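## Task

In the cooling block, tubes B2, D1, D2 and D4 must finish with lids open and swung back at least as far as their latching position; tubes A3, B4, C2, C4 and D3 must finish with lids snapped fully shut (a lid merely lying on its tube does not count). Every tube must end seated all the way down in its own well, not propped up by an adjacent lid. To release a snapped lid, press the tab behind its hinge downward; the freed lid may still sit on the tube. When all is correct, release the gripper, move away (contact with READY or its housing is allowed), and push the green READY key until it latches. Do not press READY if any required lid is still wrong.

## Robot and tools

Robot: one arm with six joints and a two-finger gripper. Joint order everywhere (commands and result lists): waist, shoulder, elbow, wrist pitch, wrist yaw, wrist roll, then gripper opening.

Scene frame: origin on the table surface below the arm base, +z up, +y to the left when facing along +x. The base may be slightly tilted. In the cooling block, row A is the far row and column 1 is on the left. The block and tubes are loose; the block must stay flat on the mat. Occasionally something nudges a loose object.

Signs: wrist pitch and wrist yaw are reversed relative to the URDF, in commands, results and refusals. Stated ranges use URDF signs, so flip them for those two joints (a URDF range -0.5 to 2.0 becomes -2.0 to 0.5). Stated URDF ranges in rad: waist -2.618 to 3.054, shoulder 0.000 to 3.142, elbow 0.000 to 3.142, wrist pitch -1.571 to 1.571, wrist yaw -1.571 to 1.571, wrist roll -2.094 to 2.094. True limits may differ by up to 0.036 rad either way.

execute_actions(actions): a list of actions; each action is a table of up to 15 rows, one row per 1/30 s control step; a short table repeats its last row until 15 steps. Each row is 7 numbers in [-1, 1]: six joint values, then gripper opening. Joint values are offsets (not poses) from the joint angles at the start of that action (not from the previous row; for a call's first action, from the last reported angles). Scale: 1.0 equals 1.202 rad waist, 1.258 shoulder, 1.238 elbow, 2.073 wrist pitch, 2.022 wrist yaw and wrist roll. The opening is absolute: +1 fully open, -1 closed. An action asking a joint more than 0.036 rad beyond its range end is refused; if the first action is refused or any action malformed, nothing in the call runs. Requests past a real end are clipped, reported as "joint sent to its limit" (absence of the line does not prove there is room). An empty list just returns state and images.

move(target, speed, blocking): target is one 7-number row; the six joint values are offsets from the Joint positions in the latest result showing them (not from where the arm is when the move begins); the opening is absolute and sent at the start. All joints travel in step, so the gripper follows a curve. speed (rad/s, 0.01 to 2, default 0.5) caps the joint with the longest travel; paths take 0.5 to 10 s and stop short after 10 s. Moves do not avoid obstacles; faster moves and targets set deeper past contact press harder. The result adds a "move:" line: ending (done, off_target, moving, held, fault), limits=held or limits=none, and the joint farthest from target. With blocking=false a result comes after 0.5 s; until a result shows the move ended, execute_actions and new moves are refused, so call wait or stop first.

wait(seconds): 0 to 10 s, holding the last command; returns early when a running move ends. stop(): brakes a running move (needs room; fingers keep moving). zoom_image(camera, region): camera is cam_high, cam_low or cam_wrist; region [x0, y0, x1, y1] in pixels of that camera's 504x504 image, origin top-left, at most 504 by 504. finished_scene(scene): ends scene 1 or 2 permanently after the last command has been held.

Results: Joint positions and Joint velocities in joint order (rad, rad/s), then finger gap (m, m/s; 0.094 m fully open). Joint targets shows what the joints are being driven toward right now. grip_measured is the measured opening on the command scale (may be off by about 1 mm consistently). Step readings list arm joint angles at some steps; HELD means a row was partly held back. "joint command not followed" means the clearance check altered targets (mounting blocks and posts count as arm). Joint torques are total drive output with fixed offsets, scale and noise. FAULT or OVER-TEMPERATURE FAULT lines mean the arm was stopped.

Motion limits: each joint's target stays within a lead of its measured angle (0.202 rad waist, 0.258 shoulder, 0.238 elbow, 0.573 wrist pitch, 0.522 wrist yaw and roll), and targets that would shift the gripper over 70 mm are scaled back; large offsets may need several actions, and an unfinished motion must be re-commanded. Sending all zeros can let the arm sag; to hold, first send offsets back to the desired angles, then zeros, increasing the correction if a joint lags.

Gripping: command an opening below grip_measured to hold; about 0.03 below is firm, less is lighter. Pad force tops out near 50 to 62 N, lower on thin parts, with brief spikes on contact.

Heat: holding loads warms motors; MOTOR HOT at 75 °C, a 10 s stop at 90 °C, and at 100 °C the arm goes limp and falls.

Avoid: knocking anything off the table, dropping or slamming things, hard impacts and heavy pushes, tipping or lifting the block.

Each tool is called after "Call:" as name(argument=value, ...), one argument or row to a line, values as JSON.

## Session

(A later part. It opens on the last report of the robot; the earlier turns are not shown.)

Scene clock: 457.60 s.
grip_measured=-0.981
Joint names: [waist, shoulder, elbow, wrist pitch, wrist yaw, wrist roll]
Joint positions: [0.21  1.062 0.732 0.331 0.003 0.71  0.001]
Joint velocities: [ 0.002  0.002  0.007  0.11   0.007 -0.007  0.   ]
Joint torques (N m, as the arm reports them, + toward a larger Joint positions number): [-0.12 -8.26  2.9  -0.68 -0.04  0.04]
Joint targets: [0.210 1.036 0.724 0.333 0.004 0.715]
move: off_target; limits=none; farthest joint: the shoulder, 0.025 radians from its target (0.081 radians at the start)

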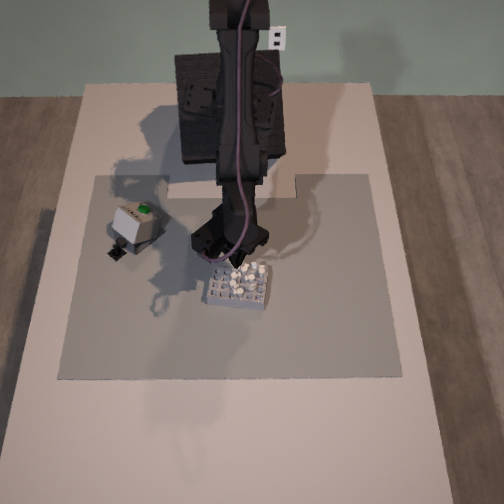

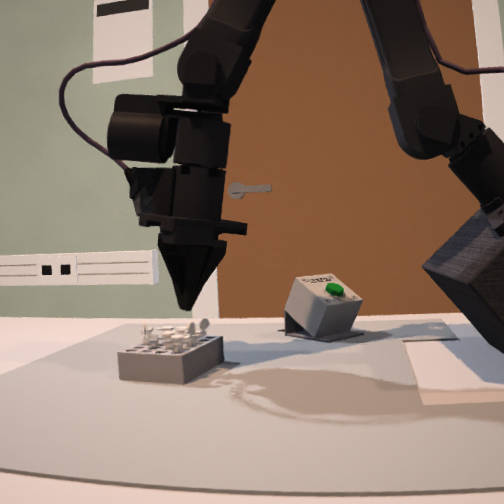

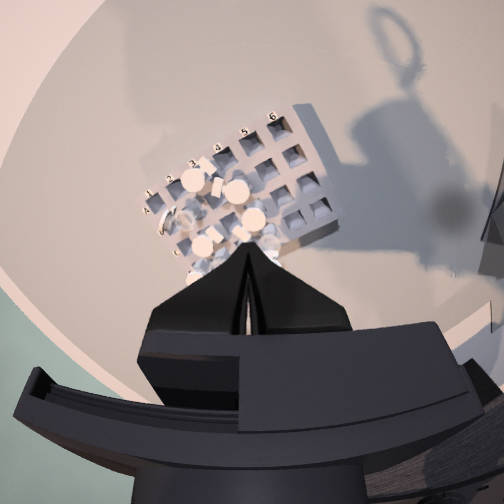

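Call:
move(
  target=[0.118, -0.0207, -0.0065, 0.062, 0.0, -0.305, -1],
  speed=0.3,
)

Call:
zoom_image(
  camera="cam_wrist",
  region=[140, 100, 400, 300],
)

Call:
zoom_image(
  camera="cam_low",
  region=[110, 280, 250, 370],
)

Scene clock: 467.20 s.
grip_measured=-0.981
Joint names: [waist, shoulder, elbow, wrist pitch, wrist yaw, wrist roll]
Joint positions: [0.341 1.062 0.732 0.453 0.003 0.099 0.001]
Joint velocities: [ 0.007 -0.012  0.012 -0.037 -0.022  0.037  0.   ]
Joint torques (N m, as the arm reports them, + toward a larger Joint positions number): [ 1.19 -8.18  2.77 -0.44 -0.01 -0.07]
Joint targets: [0.352 1.036 0.724 0.460 0.003 0.093]
move: off_target; limits=none; farthest joint: the shoulder, 0.026 radians from its target (0.026 radians at the start)

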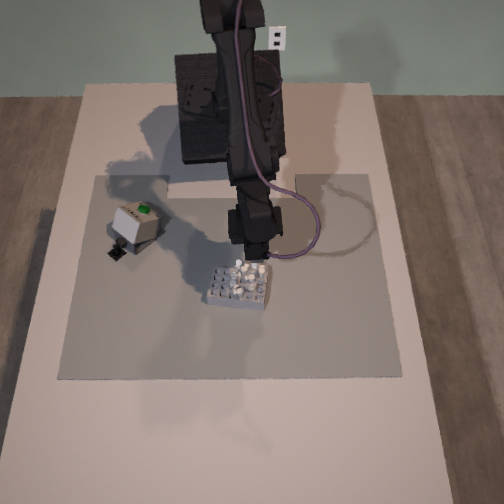

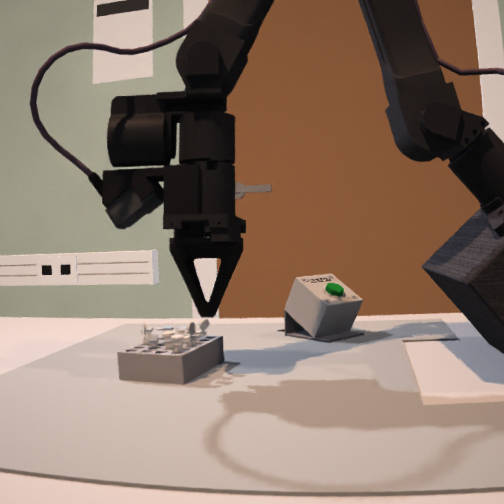

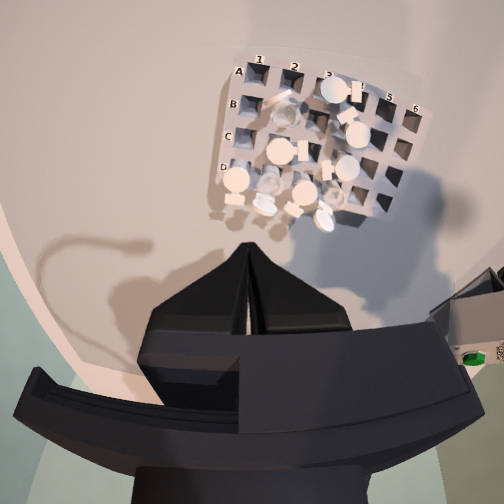

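Region (140, 100, 400, 300) of cam_wrist's 504x504 image, scaled by 1.938, with more detail than that image has; it fills the top 388 rows of this view, and the rest is white.

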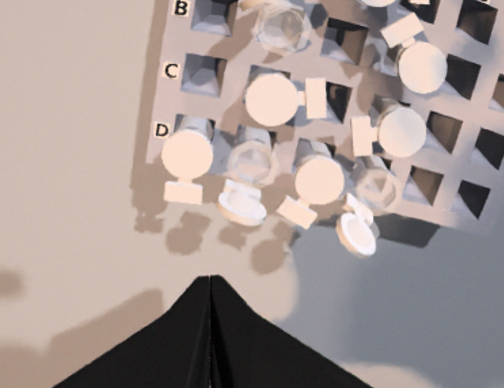

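Region (110, 280, 250, 370) of cam_low's 504x504 image, scaled by 3.600, with more detail than that image has; it fills the top 324 rows of this view, and the rest is white.

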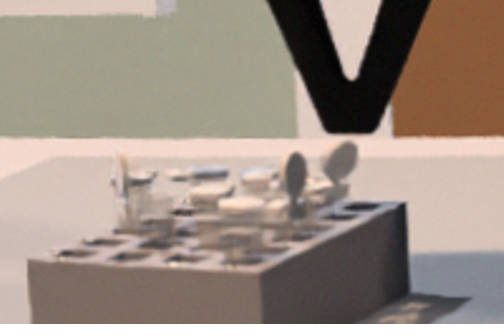

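Call:
move(
  target=[0.025, 0.0326, -0.0065, -0.035, 0.0, 0.052, -1],
  speed=0.08,
)

Call:
zoom_image(
  camera="cam_wrist",
  region=[160, 130, 360, 280],
)

Call:
zoom_image(
  camera="cam_low",
  region=[110, 280, 250, 370],
)

Scene clock: 482.47 s.
grip_measured=-0.981
Joint names: [waist, shoulder, elbow, wrist pitch, wrist yaw, wrist roll]
Joint positions: [0.36  1.099 0.732 0.401 0.003 0.199 0.001]
Joint velocities: [ 0.007 -0.002 -0.012  0.037  0.095 -0.007  0.   ]
Joint torques (N m, as the arm reports them, + toward a larger Joint positions number): [ 1.31 -5.9   2.64 -0.72  0.    0.04]
Joint targets: [0.371 1.103 0.724 0.381 0.003 0.205]
move: done; limits=none; farthest joint: the wrist pitch, 0.020 radians from its target (0.073 radians at the start)

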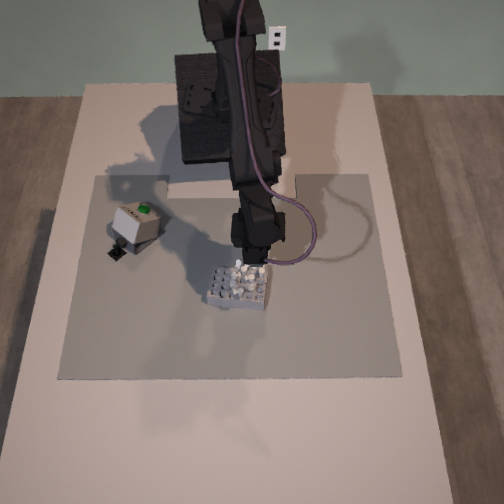

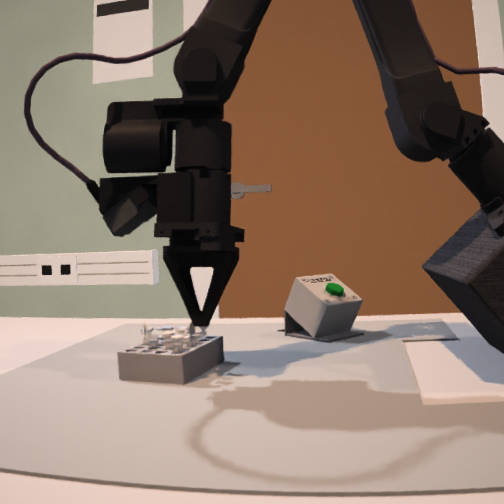

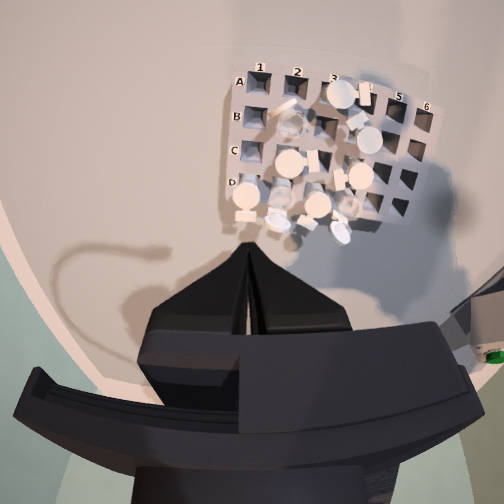

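Region (160, 130, 360, 280) of cam_wrist's 504x504 image, scaled by 2.520, with more detail than that image has; it fills the top 378 rows of this view, and the rest is white.

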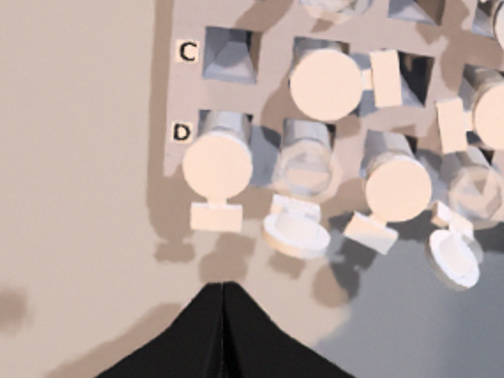

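Region (110, 280, 250, 370) of cam_low's 504x504 image, scaled by 3.600, with more detail than that image has; it fills the top 324 rows of this view, and the rest is white.

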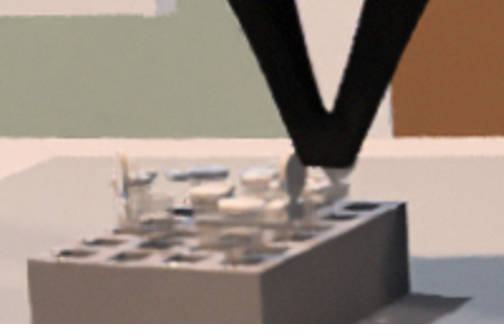

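Call:
move(
  target=[0.0158, 0.0262, -0.0065, -0.0314, 0.0, 0.003, -1],
  speed=0.05,
)

Call:
zoom_image(
  camera="cam_wrist",
  region=[160, 130, 360, 280],
)

Call:
zoom_image(
  camera="cam_low",
  region=[110, 280, 250, 370],
)

Scene clock: 489.37 s.
grip_measured=-0.981
Joint names: [waist, shoulder, elbow, wrist pitch, wrist yaw, wrist roll]
Joint positions: [0.368 1.129 0.732 0.356 0.003 0.201 0.001]
Joint velocities: [ 0.002  0.002  0.007  0.022  0.051  0.022 -0.002]
Joint torques (N m, as the arm reports them, + toward a larger Joint positions number): [ 1.36 -6.07  2.58 -0.73  0.    0.04]
Joint targets: [0.379 1.132 0.724 0.336 0.003 0.206]
move: done; limits=none; farthest joint: the wrist pitch, 0.020 radians from its target (0.064 radians at the start)

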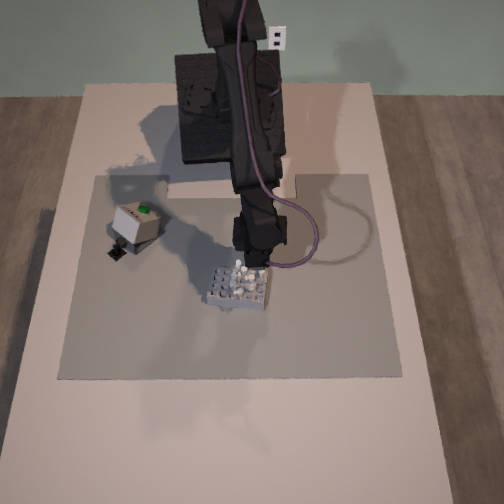

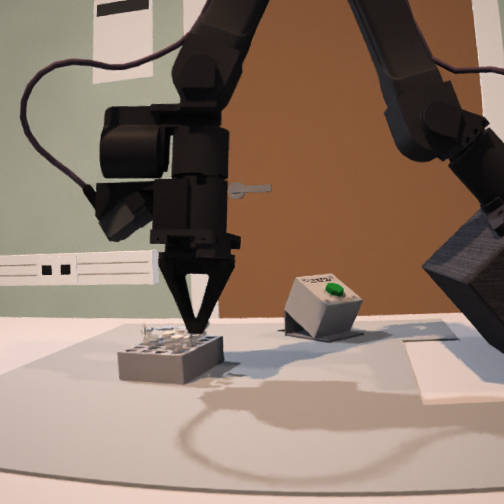

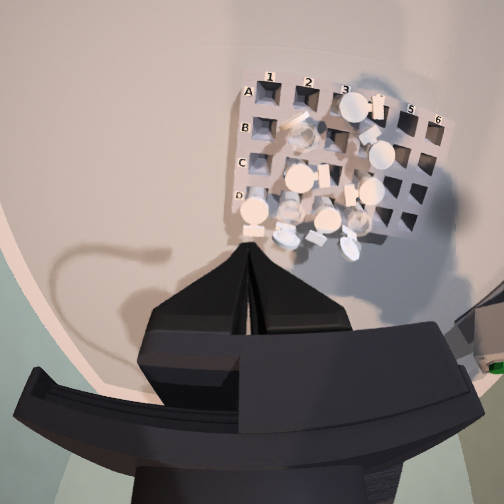

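Region (160, 130, 360, 280) of cam_wrist's 504x504 image, scaled by 2.520, with more detail than that image has; it fills the top 378 rows of this view, and the rest is white.

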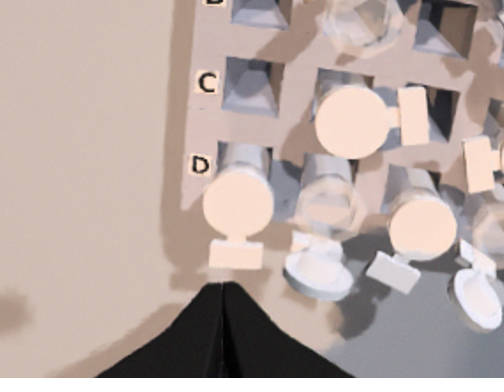

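Region (110, 280, 250, 370) of cam_low's 504x504 image, scaled by 3.600, with more detail than that image has; it fills the top 324 rows of this view, and the rest is white.

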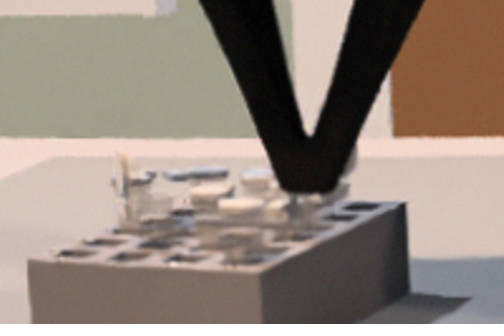

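Call:
move(
  target=[0.0092, 0.0103, -0.0065, -0.0207, 0.0, 0.0025, -1],
  speed=0.03,
)

Call:
zoom_image(
  camera="cam_wrist",
  region=[190, 170, 330, 275],
)

Call:
zoom_image(
  camera="cam_low",
  region=[130, 300, 230, 365],
)

Scene clock: 497.70 s.
grip_measured=-0.981
Joint names: [waist, shoulder, elbow, wrist pitch, wrist yaw, wrist roll]
Joint positions: [0.368 1.139 0.732 0.333 0.003 0.201 0.001]
Joint velocities: [ 0.007 -0.017 -0.007  0.051 -0.037 -0.007 -0.001]
Joint torques (N m, as the arm reports them, + toward a larger Joint positions number): [ 1.38 -6.14  2.53 -0.79  0.    0.04]
Joint targets: [0.379 1.142 0.724 0.313 0.003 0.206]
move: done; limits=none; farthest joint: the wrist pitch, 0.020 radians from its target (0.042 radians at the start)

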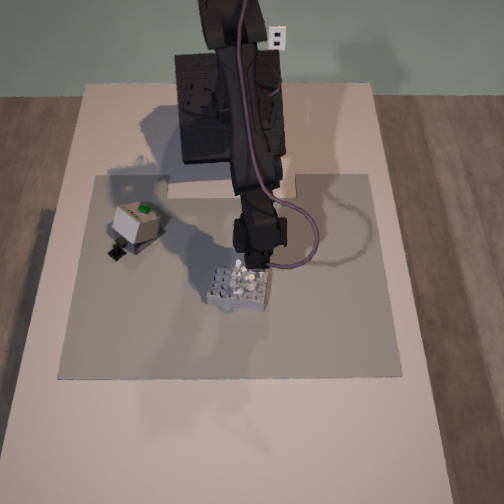

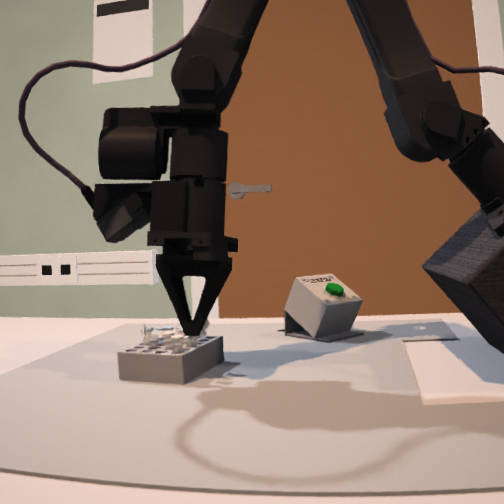

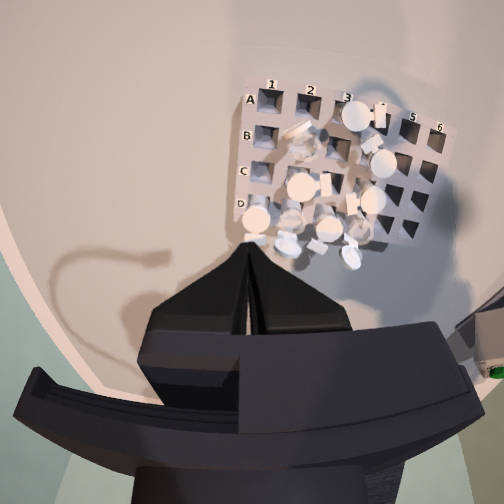

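Region (190, 170, 330, 275) of cam_wrist's 504x504 image, scaled by 3.600, with more detail than that image has; it fills the top 378 rows of this view, and the rest is white.

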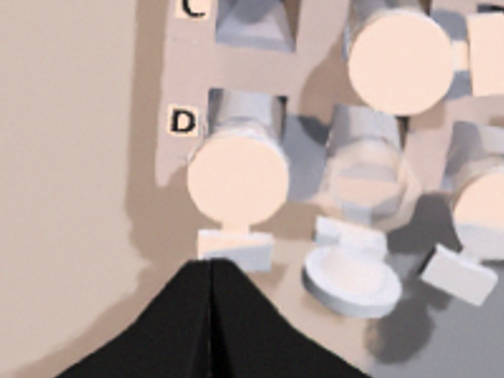

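Region (130, 300, 230, 365) of cam_low's 504x504 image, scaled by 5.040, with more detail than that image has; it fills the top 328 rows of this view, and the rest is white.

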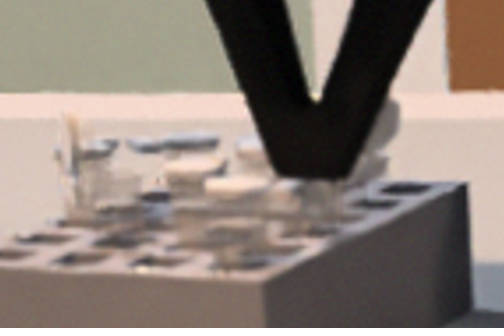

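Call:
move(
  target=[-0.0125, 0.0103, -0.0065, -0.0145, 0.0, 0.0025, -1],
  speed=0.03,
)

Call:
zoom_image(
  camera="cam_wrist",
  region=[190, 170, 330, 275],
)

Call:
zoom_image(
  camera="cam_low",
  region=[130, 300, 230, 365],
)

Scene clock: 506.50 s.
grip_measured=-0.981
Joint names: [waist, shoulder, elbow, wrist pitch, wrist yaw, wrist roll]
Joint positions: [0.365 1.147 0.732 0.327 0.003 0.202 0.001]
Joint velocities: [-0.002 -0.002  0.007 -0.051  0.051 -0.022 -0.001]
Joint torques (N m, as the arm reports them, + toward a larger Joint positions number): [-0.83 -6.07  2.48 -0.78 -0.01  0.04]
Joint targets: [0.353 1.152 0.724 0.303 0.003 0.206]
move: off_target; limits=none; farthest joint: the wrist pitch, 0.024 radians from its target (0.030 radians at the start)

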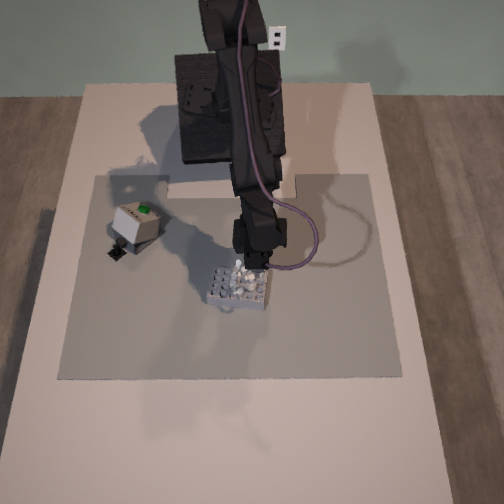

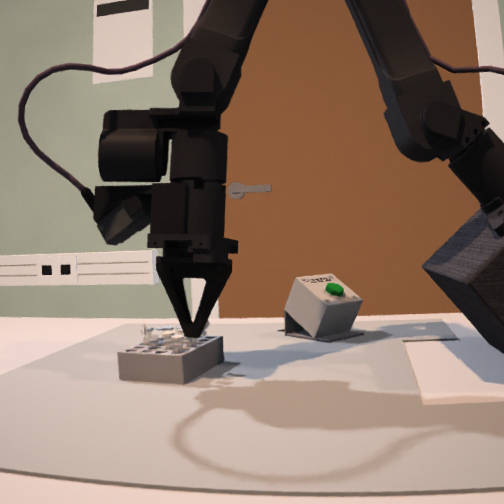

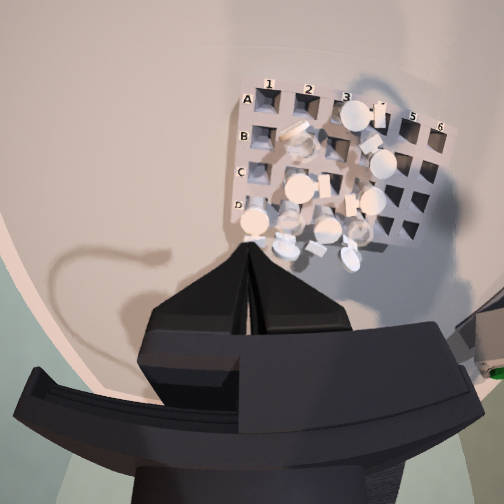

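Region (190, 170, 330, 275) of cam_wrist's 504x504 image, scaled by 3.600, with more detail than that image has; it fills the top 378 rows of this view, and the rest is white.

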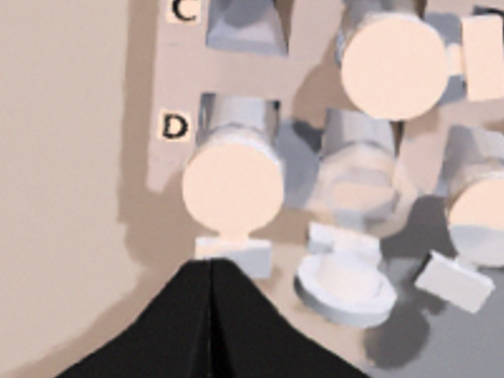

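Region (130, 300, 230, 365) of cam_low's 504x504 image, scaled by 5.040, with more detail than that image has; it fills the top 328 rows of this view, and the rest is white.

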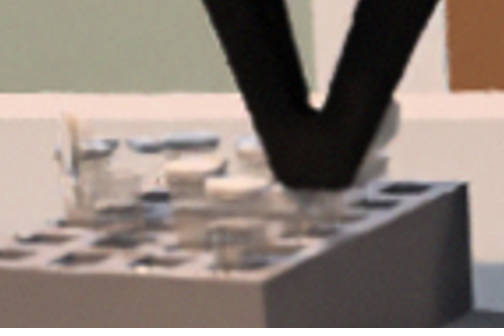

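Call:
move(
  target=[0.0, 0.030, -0.0065, -0.02, 0.0, 0.002, -1],
  speed=0.02,
)

Call:
zoom_image(
  camera="cam_wrist",
  region=[190, 170, 330, 275],
)

Call:
zoom_image(
  camera="cam_low",
  region=[110, 300, 230, 390],
)

Scene clock: 514.03 s.
grip_measured=-0.981
Joint names: [waist, shoulder, elbow, wrist pitch, wrist yaw, wrist roll]
Joint positions: [0.365 1.153 0.732 0.327 0.006 0.202 0.001]
Joint velocities: [ 0.002 -0.002  0.017  0.051  0.022  0.095  0.001]
Joint torques (N m, as the arm reports them, + toward a larger Joint positions number): [ 0.33 -3.75  2.49 -0.95 -0.02  0.03]
Joint targets: [0.365 1.185 0.724 0.286 0.003 0.206]
move: off_target; limits=none; farthest joint: the wrist pitch, 0.041 radians from its target (0.042 radians at the start)

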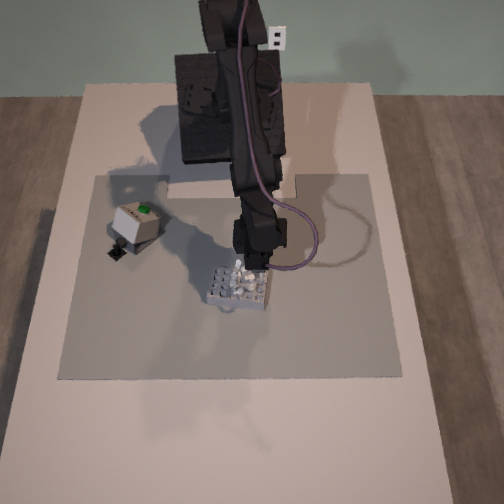

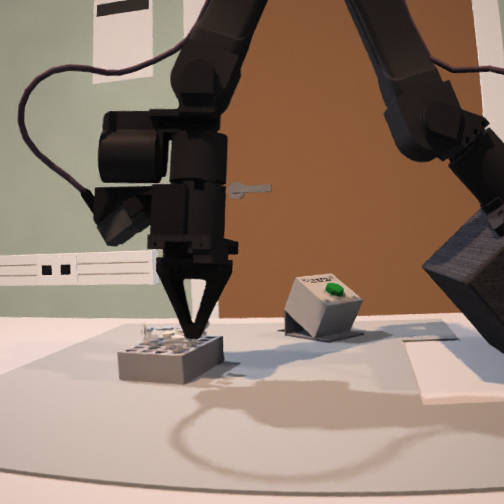

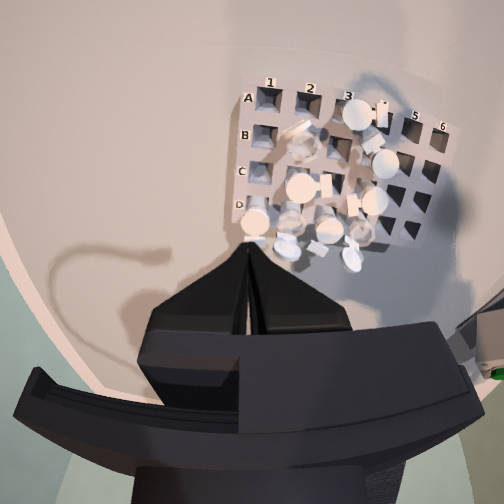

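Region (190, 170, 330, 275) of cam_wrist's 504x504 image, scaled by 3.600, with more detail than that image has; it fills the top 378 rows of this view, and the rest is white.

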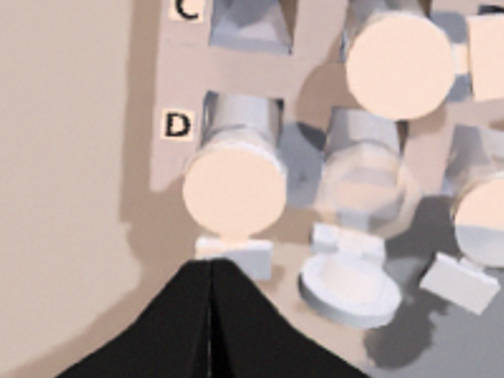

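Region (110, 300, 230, 390) of cam_low's 504x504 image, scaled by 4.200, with more detail than that image has; it fills the top 378 rows of this view, and the rest is white.

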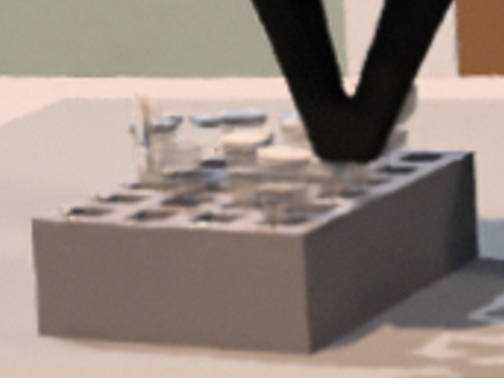

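Call:
move(
  target=[0.0, 0.0405, -0.0065, -0.0265, -0.0015, 0.002, -1],
  speed=0.025,
)

Call:
zoom_image(
  camera="cam_wrist",
  region=[190, 170, 330, 275],
)

Call:
zoom_image(
  camera="cam_low",
  region=[110, 300, 230, 390],
)

Scene clock: 520.37 s.
grip_measured=-0.981
Joint names: [waist, shoulder, elbow, wrist pitch, wrist yaw, wrist roll]
Joint positions: [0.365 1.207 0.732 0.294 0.012 0.202 0.001]
Joint velocities: [-0.002 -0.007 -0.012  0.051  0.007  0.037  0.001]
Joint torques (N m, as the arm reports them, + toward a larger Joint positions number): [ 0.33 -6.89  2.27 -0.74 -0.06  0.04]
Joint targets: [0.365 1.204 0.724 0.272 0.003 0.206]
move: off_target; limits=none; farthest joint: the wrist pitch, 0.022 radians from its target (0.055 radians at the start)

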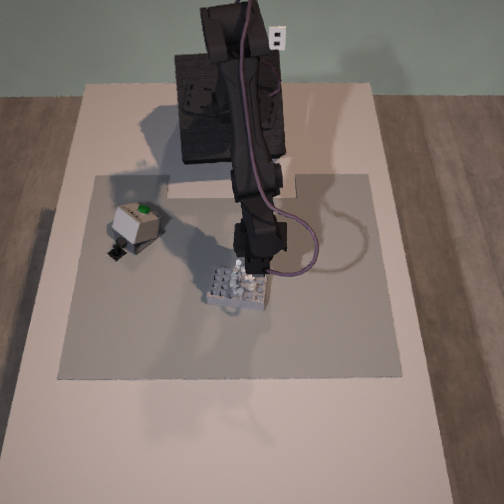

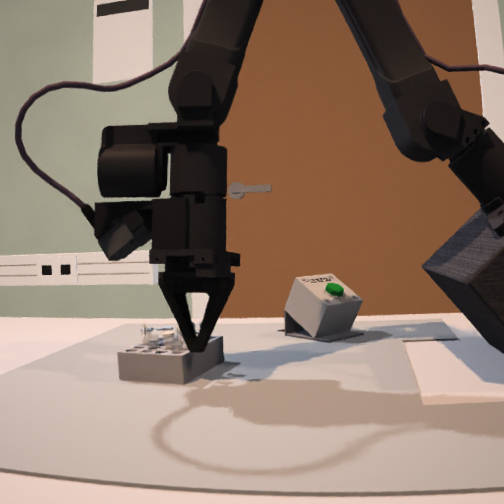

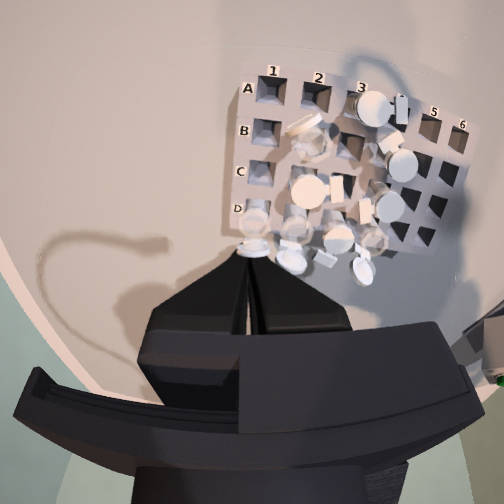

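Region (190, 170, 330, 275) of cam_wrist's 504x504 image, scaled by 3.600, with more detail than that image has; it fills the top 378 rows of this view, and the rest is white.

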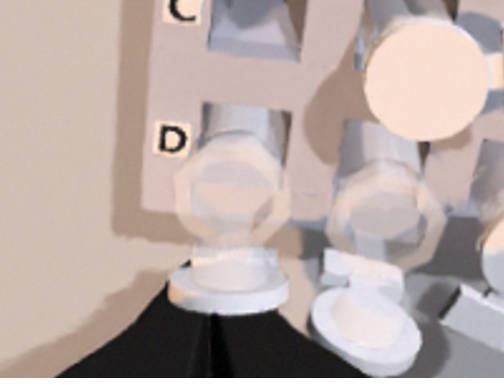

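Region (110, 300, 230, 390) of cam_low's 504x504 image, scaled by 4.200, with more detail than that image has; it fills the top 378 rows of this view, and the rest is white.

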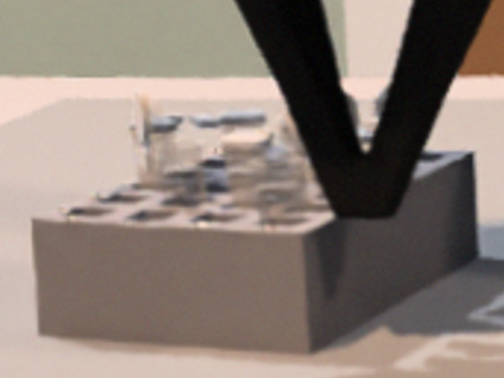

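D1 popped. Back away, then lift.

Call:
move(
  target=[0.0, -0.0024, -0.0065, 0.026, -0.004, 0.002, -1],
  speed=0.05,
)

Call:
move(
  target=[0.0, -0.128, -0.0065, 0.05, -0.002, 0.002, -1],
  speed=0.1,
)

Call:
zoom_image(
  camera="cam_wrist",
  region=[160, 100, 400, 280],
)

Call:
zoom_image(
  camera="cam_low",
  region=[110, 280, 250, 370],
)

Scene clock: 526.07 s.
grip_measured=-0.981
Joint names: [waist, shoulder, elbow, wrist pitch, wrist yaw, wrist roll]
Joint positions: [0.365 1.207 0.732 0.34  0.012 0.202 0.001]
Joint velocities: [ 0.002  0.012  0.002  0.007  0.022 -0.066  0.001]
Joint torques (N m, as the arm reports them, + toward a larger Joint positions number): [ 0.34 -6.82  2.19 -0.4  -0.07  0.04]
Joint targets: [0.365 1.204 0.724 0.348 0.004 0.206]
move: done; limits=none; farthest joint: the elbow, 0.008 radians from its target (0.008 radians at the start)

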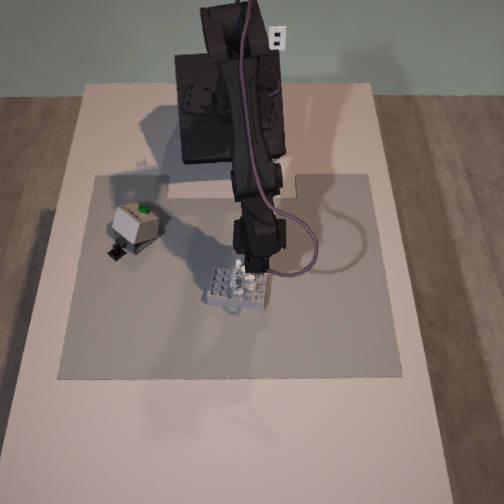

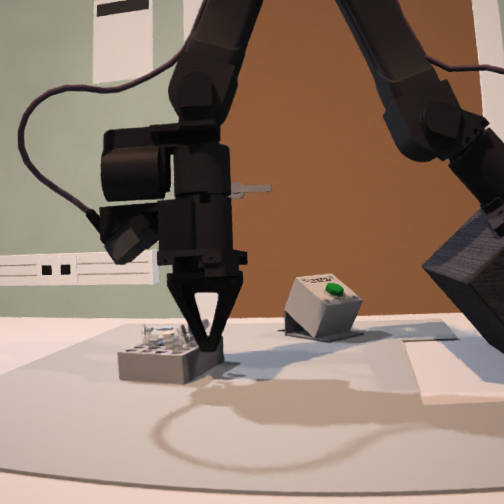

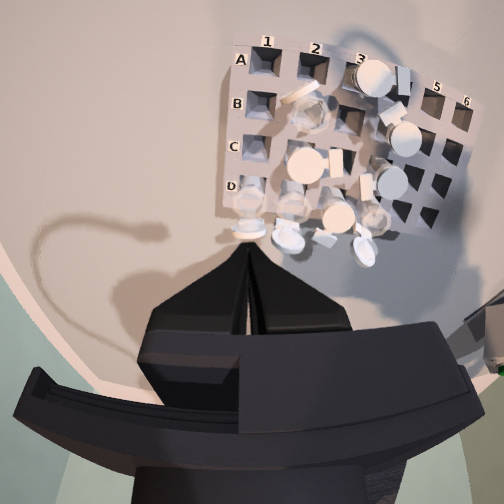

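Scene clock: 528.13 s.
grip_measured=-0.981
Joint names: [waist, shoulder, elbow, wrist pitch, wrist yaw, wrist roll]
Joint positions: [0.365 1.072 0.732 0.436 0.012 0.202 0.001]
Joint velocities: [ 0.017  0.007  0.007  0.051 -0.051 -0.007  0.   ]
Joint torques (N m, as the arm reports them, + toward a larger Joint positions number): [ 0.26 -8.18  2.72 -0.47 -0.04  0.03]
Joint targets: [0.365 1.046 0.724 0.444 0.008 0.206]
move: off_target; limits=none; farthest joint: the shoulder, 0.026 radians from its target (0.161 radians at the start)

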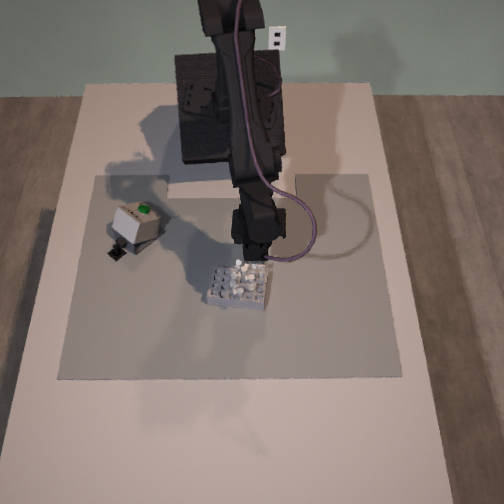

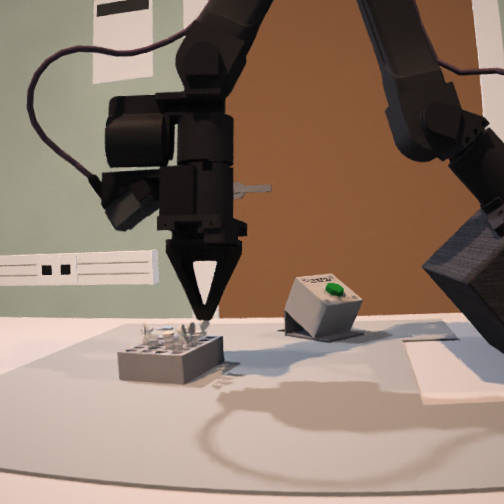

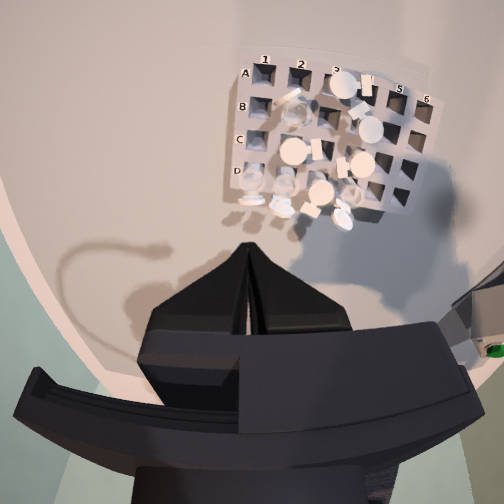

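Region (160, 100, 400, 280) of cam_wrist's 504x504 image, scaled by 2.100, with more detail than that image has; it fills the top 378 rows of this view, and the rest is white.

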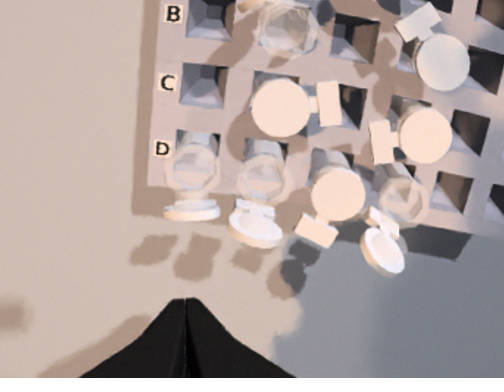

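Region (110, 280, 250, 370) of cam_low's 504x504 image, scaled by 3.600, with more detail than that image has; it fills the top 324 rows of this view, and the rest is white.

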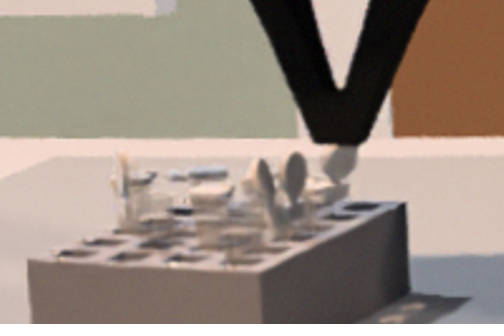

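Call:
move(
  target=[-0.0225, -0.0207, -0.0065, -0.09, -0.002, 0.002, -1],
  speed=0.1,
)

Call:
zoom_image(
  camera="cam_wrist",
  region=[160, 130, 400, 310],
)

Call:
zoom_image(
  camera="cam_low",
  region=[110, 280, 250, 370],
)

Scene clock: 539.17 s.
grip_measured=-0.981
Joint names: [waist, shoulder, elbow, wrist pitch, wrist yaw, wrist roll]
Joint positions: [0.349 1.072 0.732 0.272 0.012 0.202 0.001]
Joint velocities: [-0.007  0.012 -0.007  0.066 -0.051  0.022 -0.001]
Joint torques (N m, as the arm reports them, + toward a larger Joint positions number): [-0.75 -8.49  2.96 -0.98 -0.03  0.03]
Joint targets: [0.338 1.046 0.724 0.250 0.008 0.206]
move: off_target; limits=none; farthest joint: the shoulder, 0.026 radians from its target (0.026 radians at the start)

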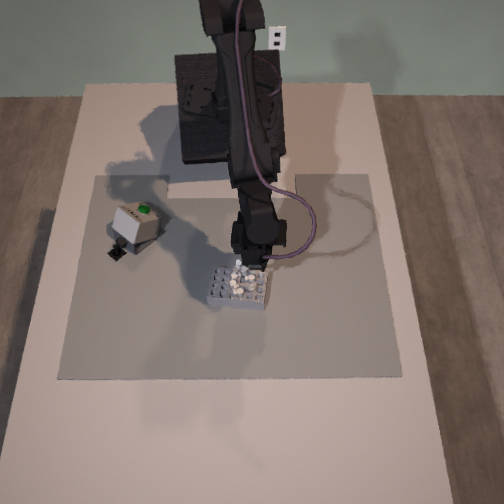

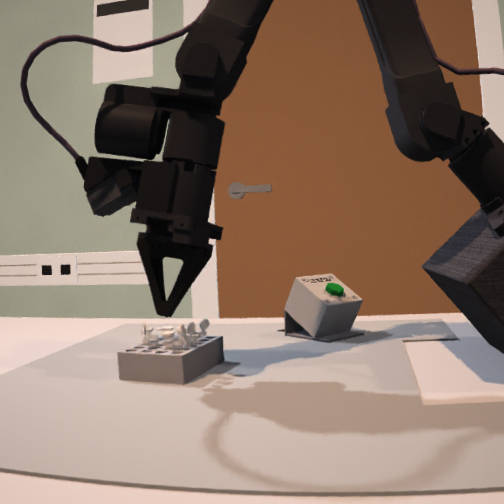

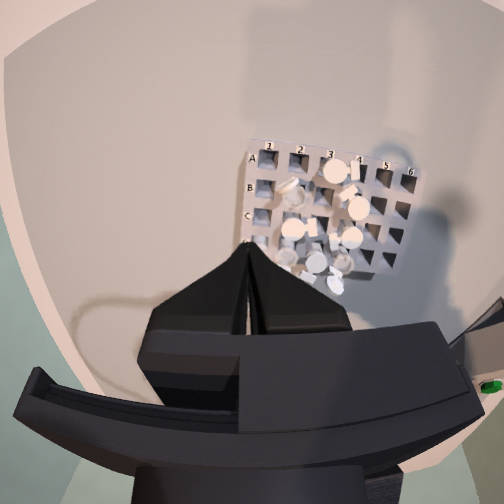

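Region (160, 130, 400, 310) of cam_wrist's 504x504 image, scaled by 2.100, with more detail than that image has; it fills the top 378 rows of this view, and the rest is white.

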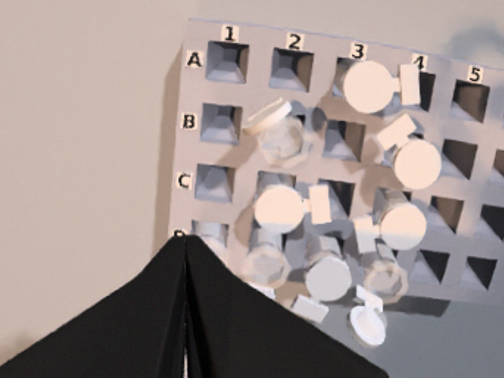

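Region (110, 280, 250, 370) of cam_low's 504x504 image, scaled by 3.600, with more detail than that image has; it fills the top 324 rows of this view, and the rest is white.

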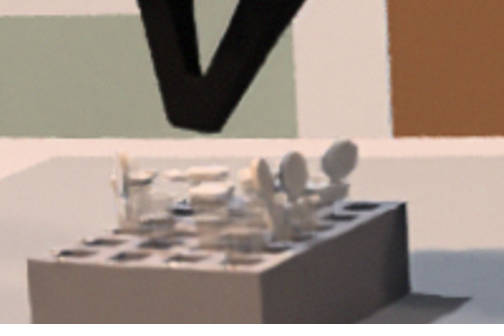

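Call:
move(
  target=[-0.014, 0.0326, -0.0065, -0.02, -0.002, 0.002, -1],
  speed=0.05,
)

Call:
zoom_image(
  camera="cam_wrist",
  region=[160, 130, 400, 310],
)

Call:
zoom_image(
  camera="cam_low",
  region=[120, 290, 230, 360],
)

Scene clock: 547.43 s.
grip_measured=-0.981
Joint names: [waist, shoulder, elbow, wrist pitch, wrist yaw, wrist roll]
Joint positions: [0.342 1.11  0.732 0.253 0.012 0.202 0.001]
Joint velocities: [-0.002  0.012 -0.007 -0.007  0.007  0.007 -0.   ]
Joint torques (N m, as the arm reports them, + toward a larger Joint positions number): [-0.74 -6.26  2.8  -0.94 -0.03  0.03]
Joint targets: [0.332 1.113 0.724 0.231 0.008 0.206]
move: off_target; limits=none; farthest joint: the wrist pitch, 0.022 radians from its target (0.041 radians at the start)

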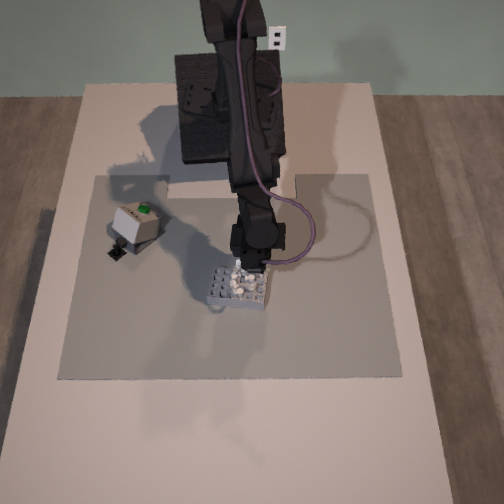

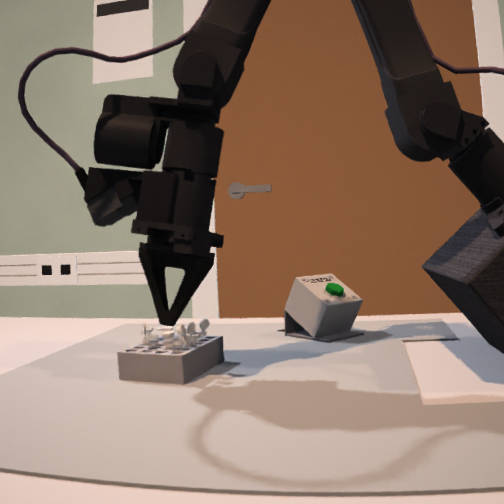

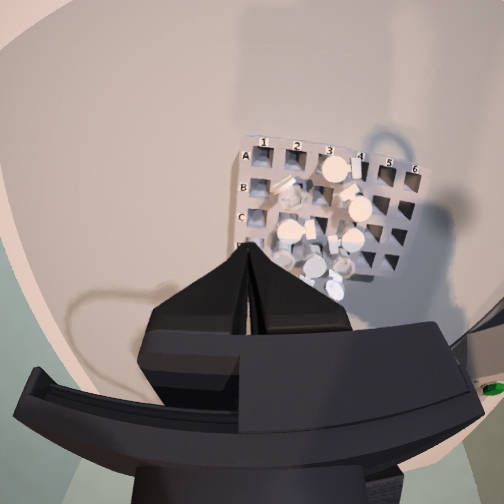

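Region (160, 130, 400, 310) of cam_wrist's 504x504 image, scaled by 2.100, with more detail than that image has; it fills the top 378 rows of this view, and the rest is white.

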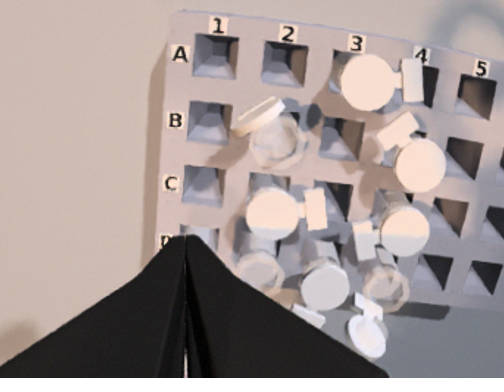

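Region (120, 290, 230, 360) of cam_low's 504x504 image, scaled by 4.582, with more detail than that image has; it fills the top 321 rows of this view, and the rest is white.

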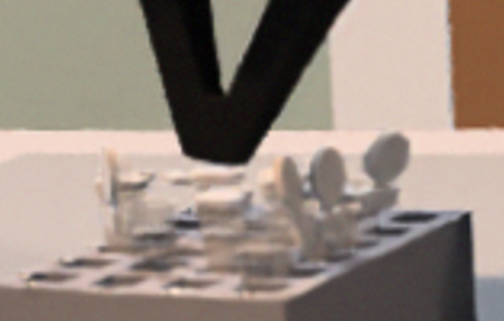

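Call:
move(
  target=[-0.0083, 0.0183, -0.0065, -0.0188, -0.002, 0.002, -1],
  speed=0.04,
)

Call:
zoom_image(
  camera="cam_low",
  region=[120, 290, 230, 360],
)

Scene clock: 551.97 s.
grip_measured=-0.981
Joint names: [waist, shoulder, elbow, wrist pitch, wrist yaw, wrist roll]
Joint positions: [0.342 1.131 0.732 0.236 0.012 0.202 0.001]
Joint velocities: [ 0.007 -0.007  0.007 -0.081  0.007  0.022 -0.   ]
Joint torques (N m, as the arm reports them, + toward a larger Joint positions number): [-0.71 -6.28  2.74 -0.94 -0.04  0.03]
Joint targets: [0.332 1.133 0.724 0.214 0.008 0.206]
move: off_target; limits=none; farthest joint: the wrist pitch, 0.022 radians from its target (0.038 radians at the start)

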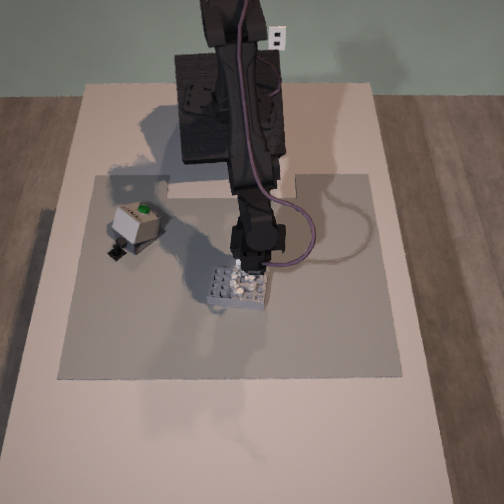

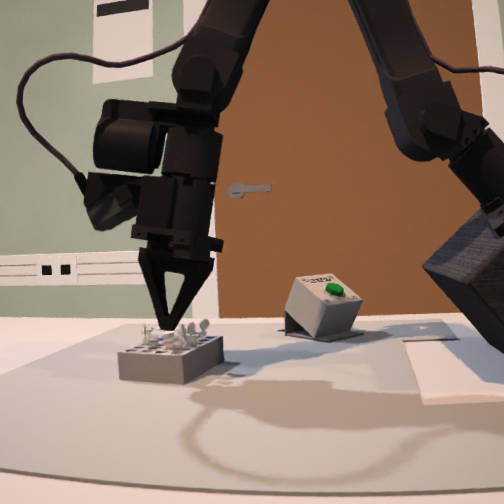

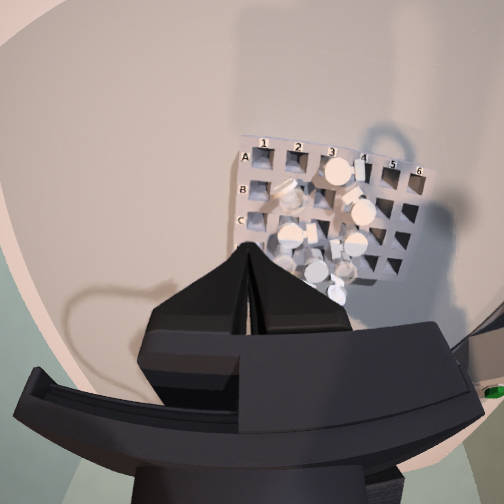

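Region (120, 290, 230, 360) of cam_low's 504x504 image, scaled by 4.582, with more detail than that image has; it fills the top 321 rows of this view, and the rest is white.

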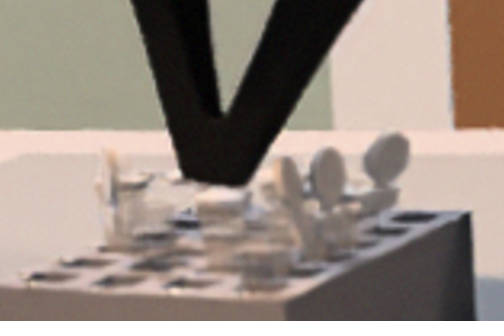

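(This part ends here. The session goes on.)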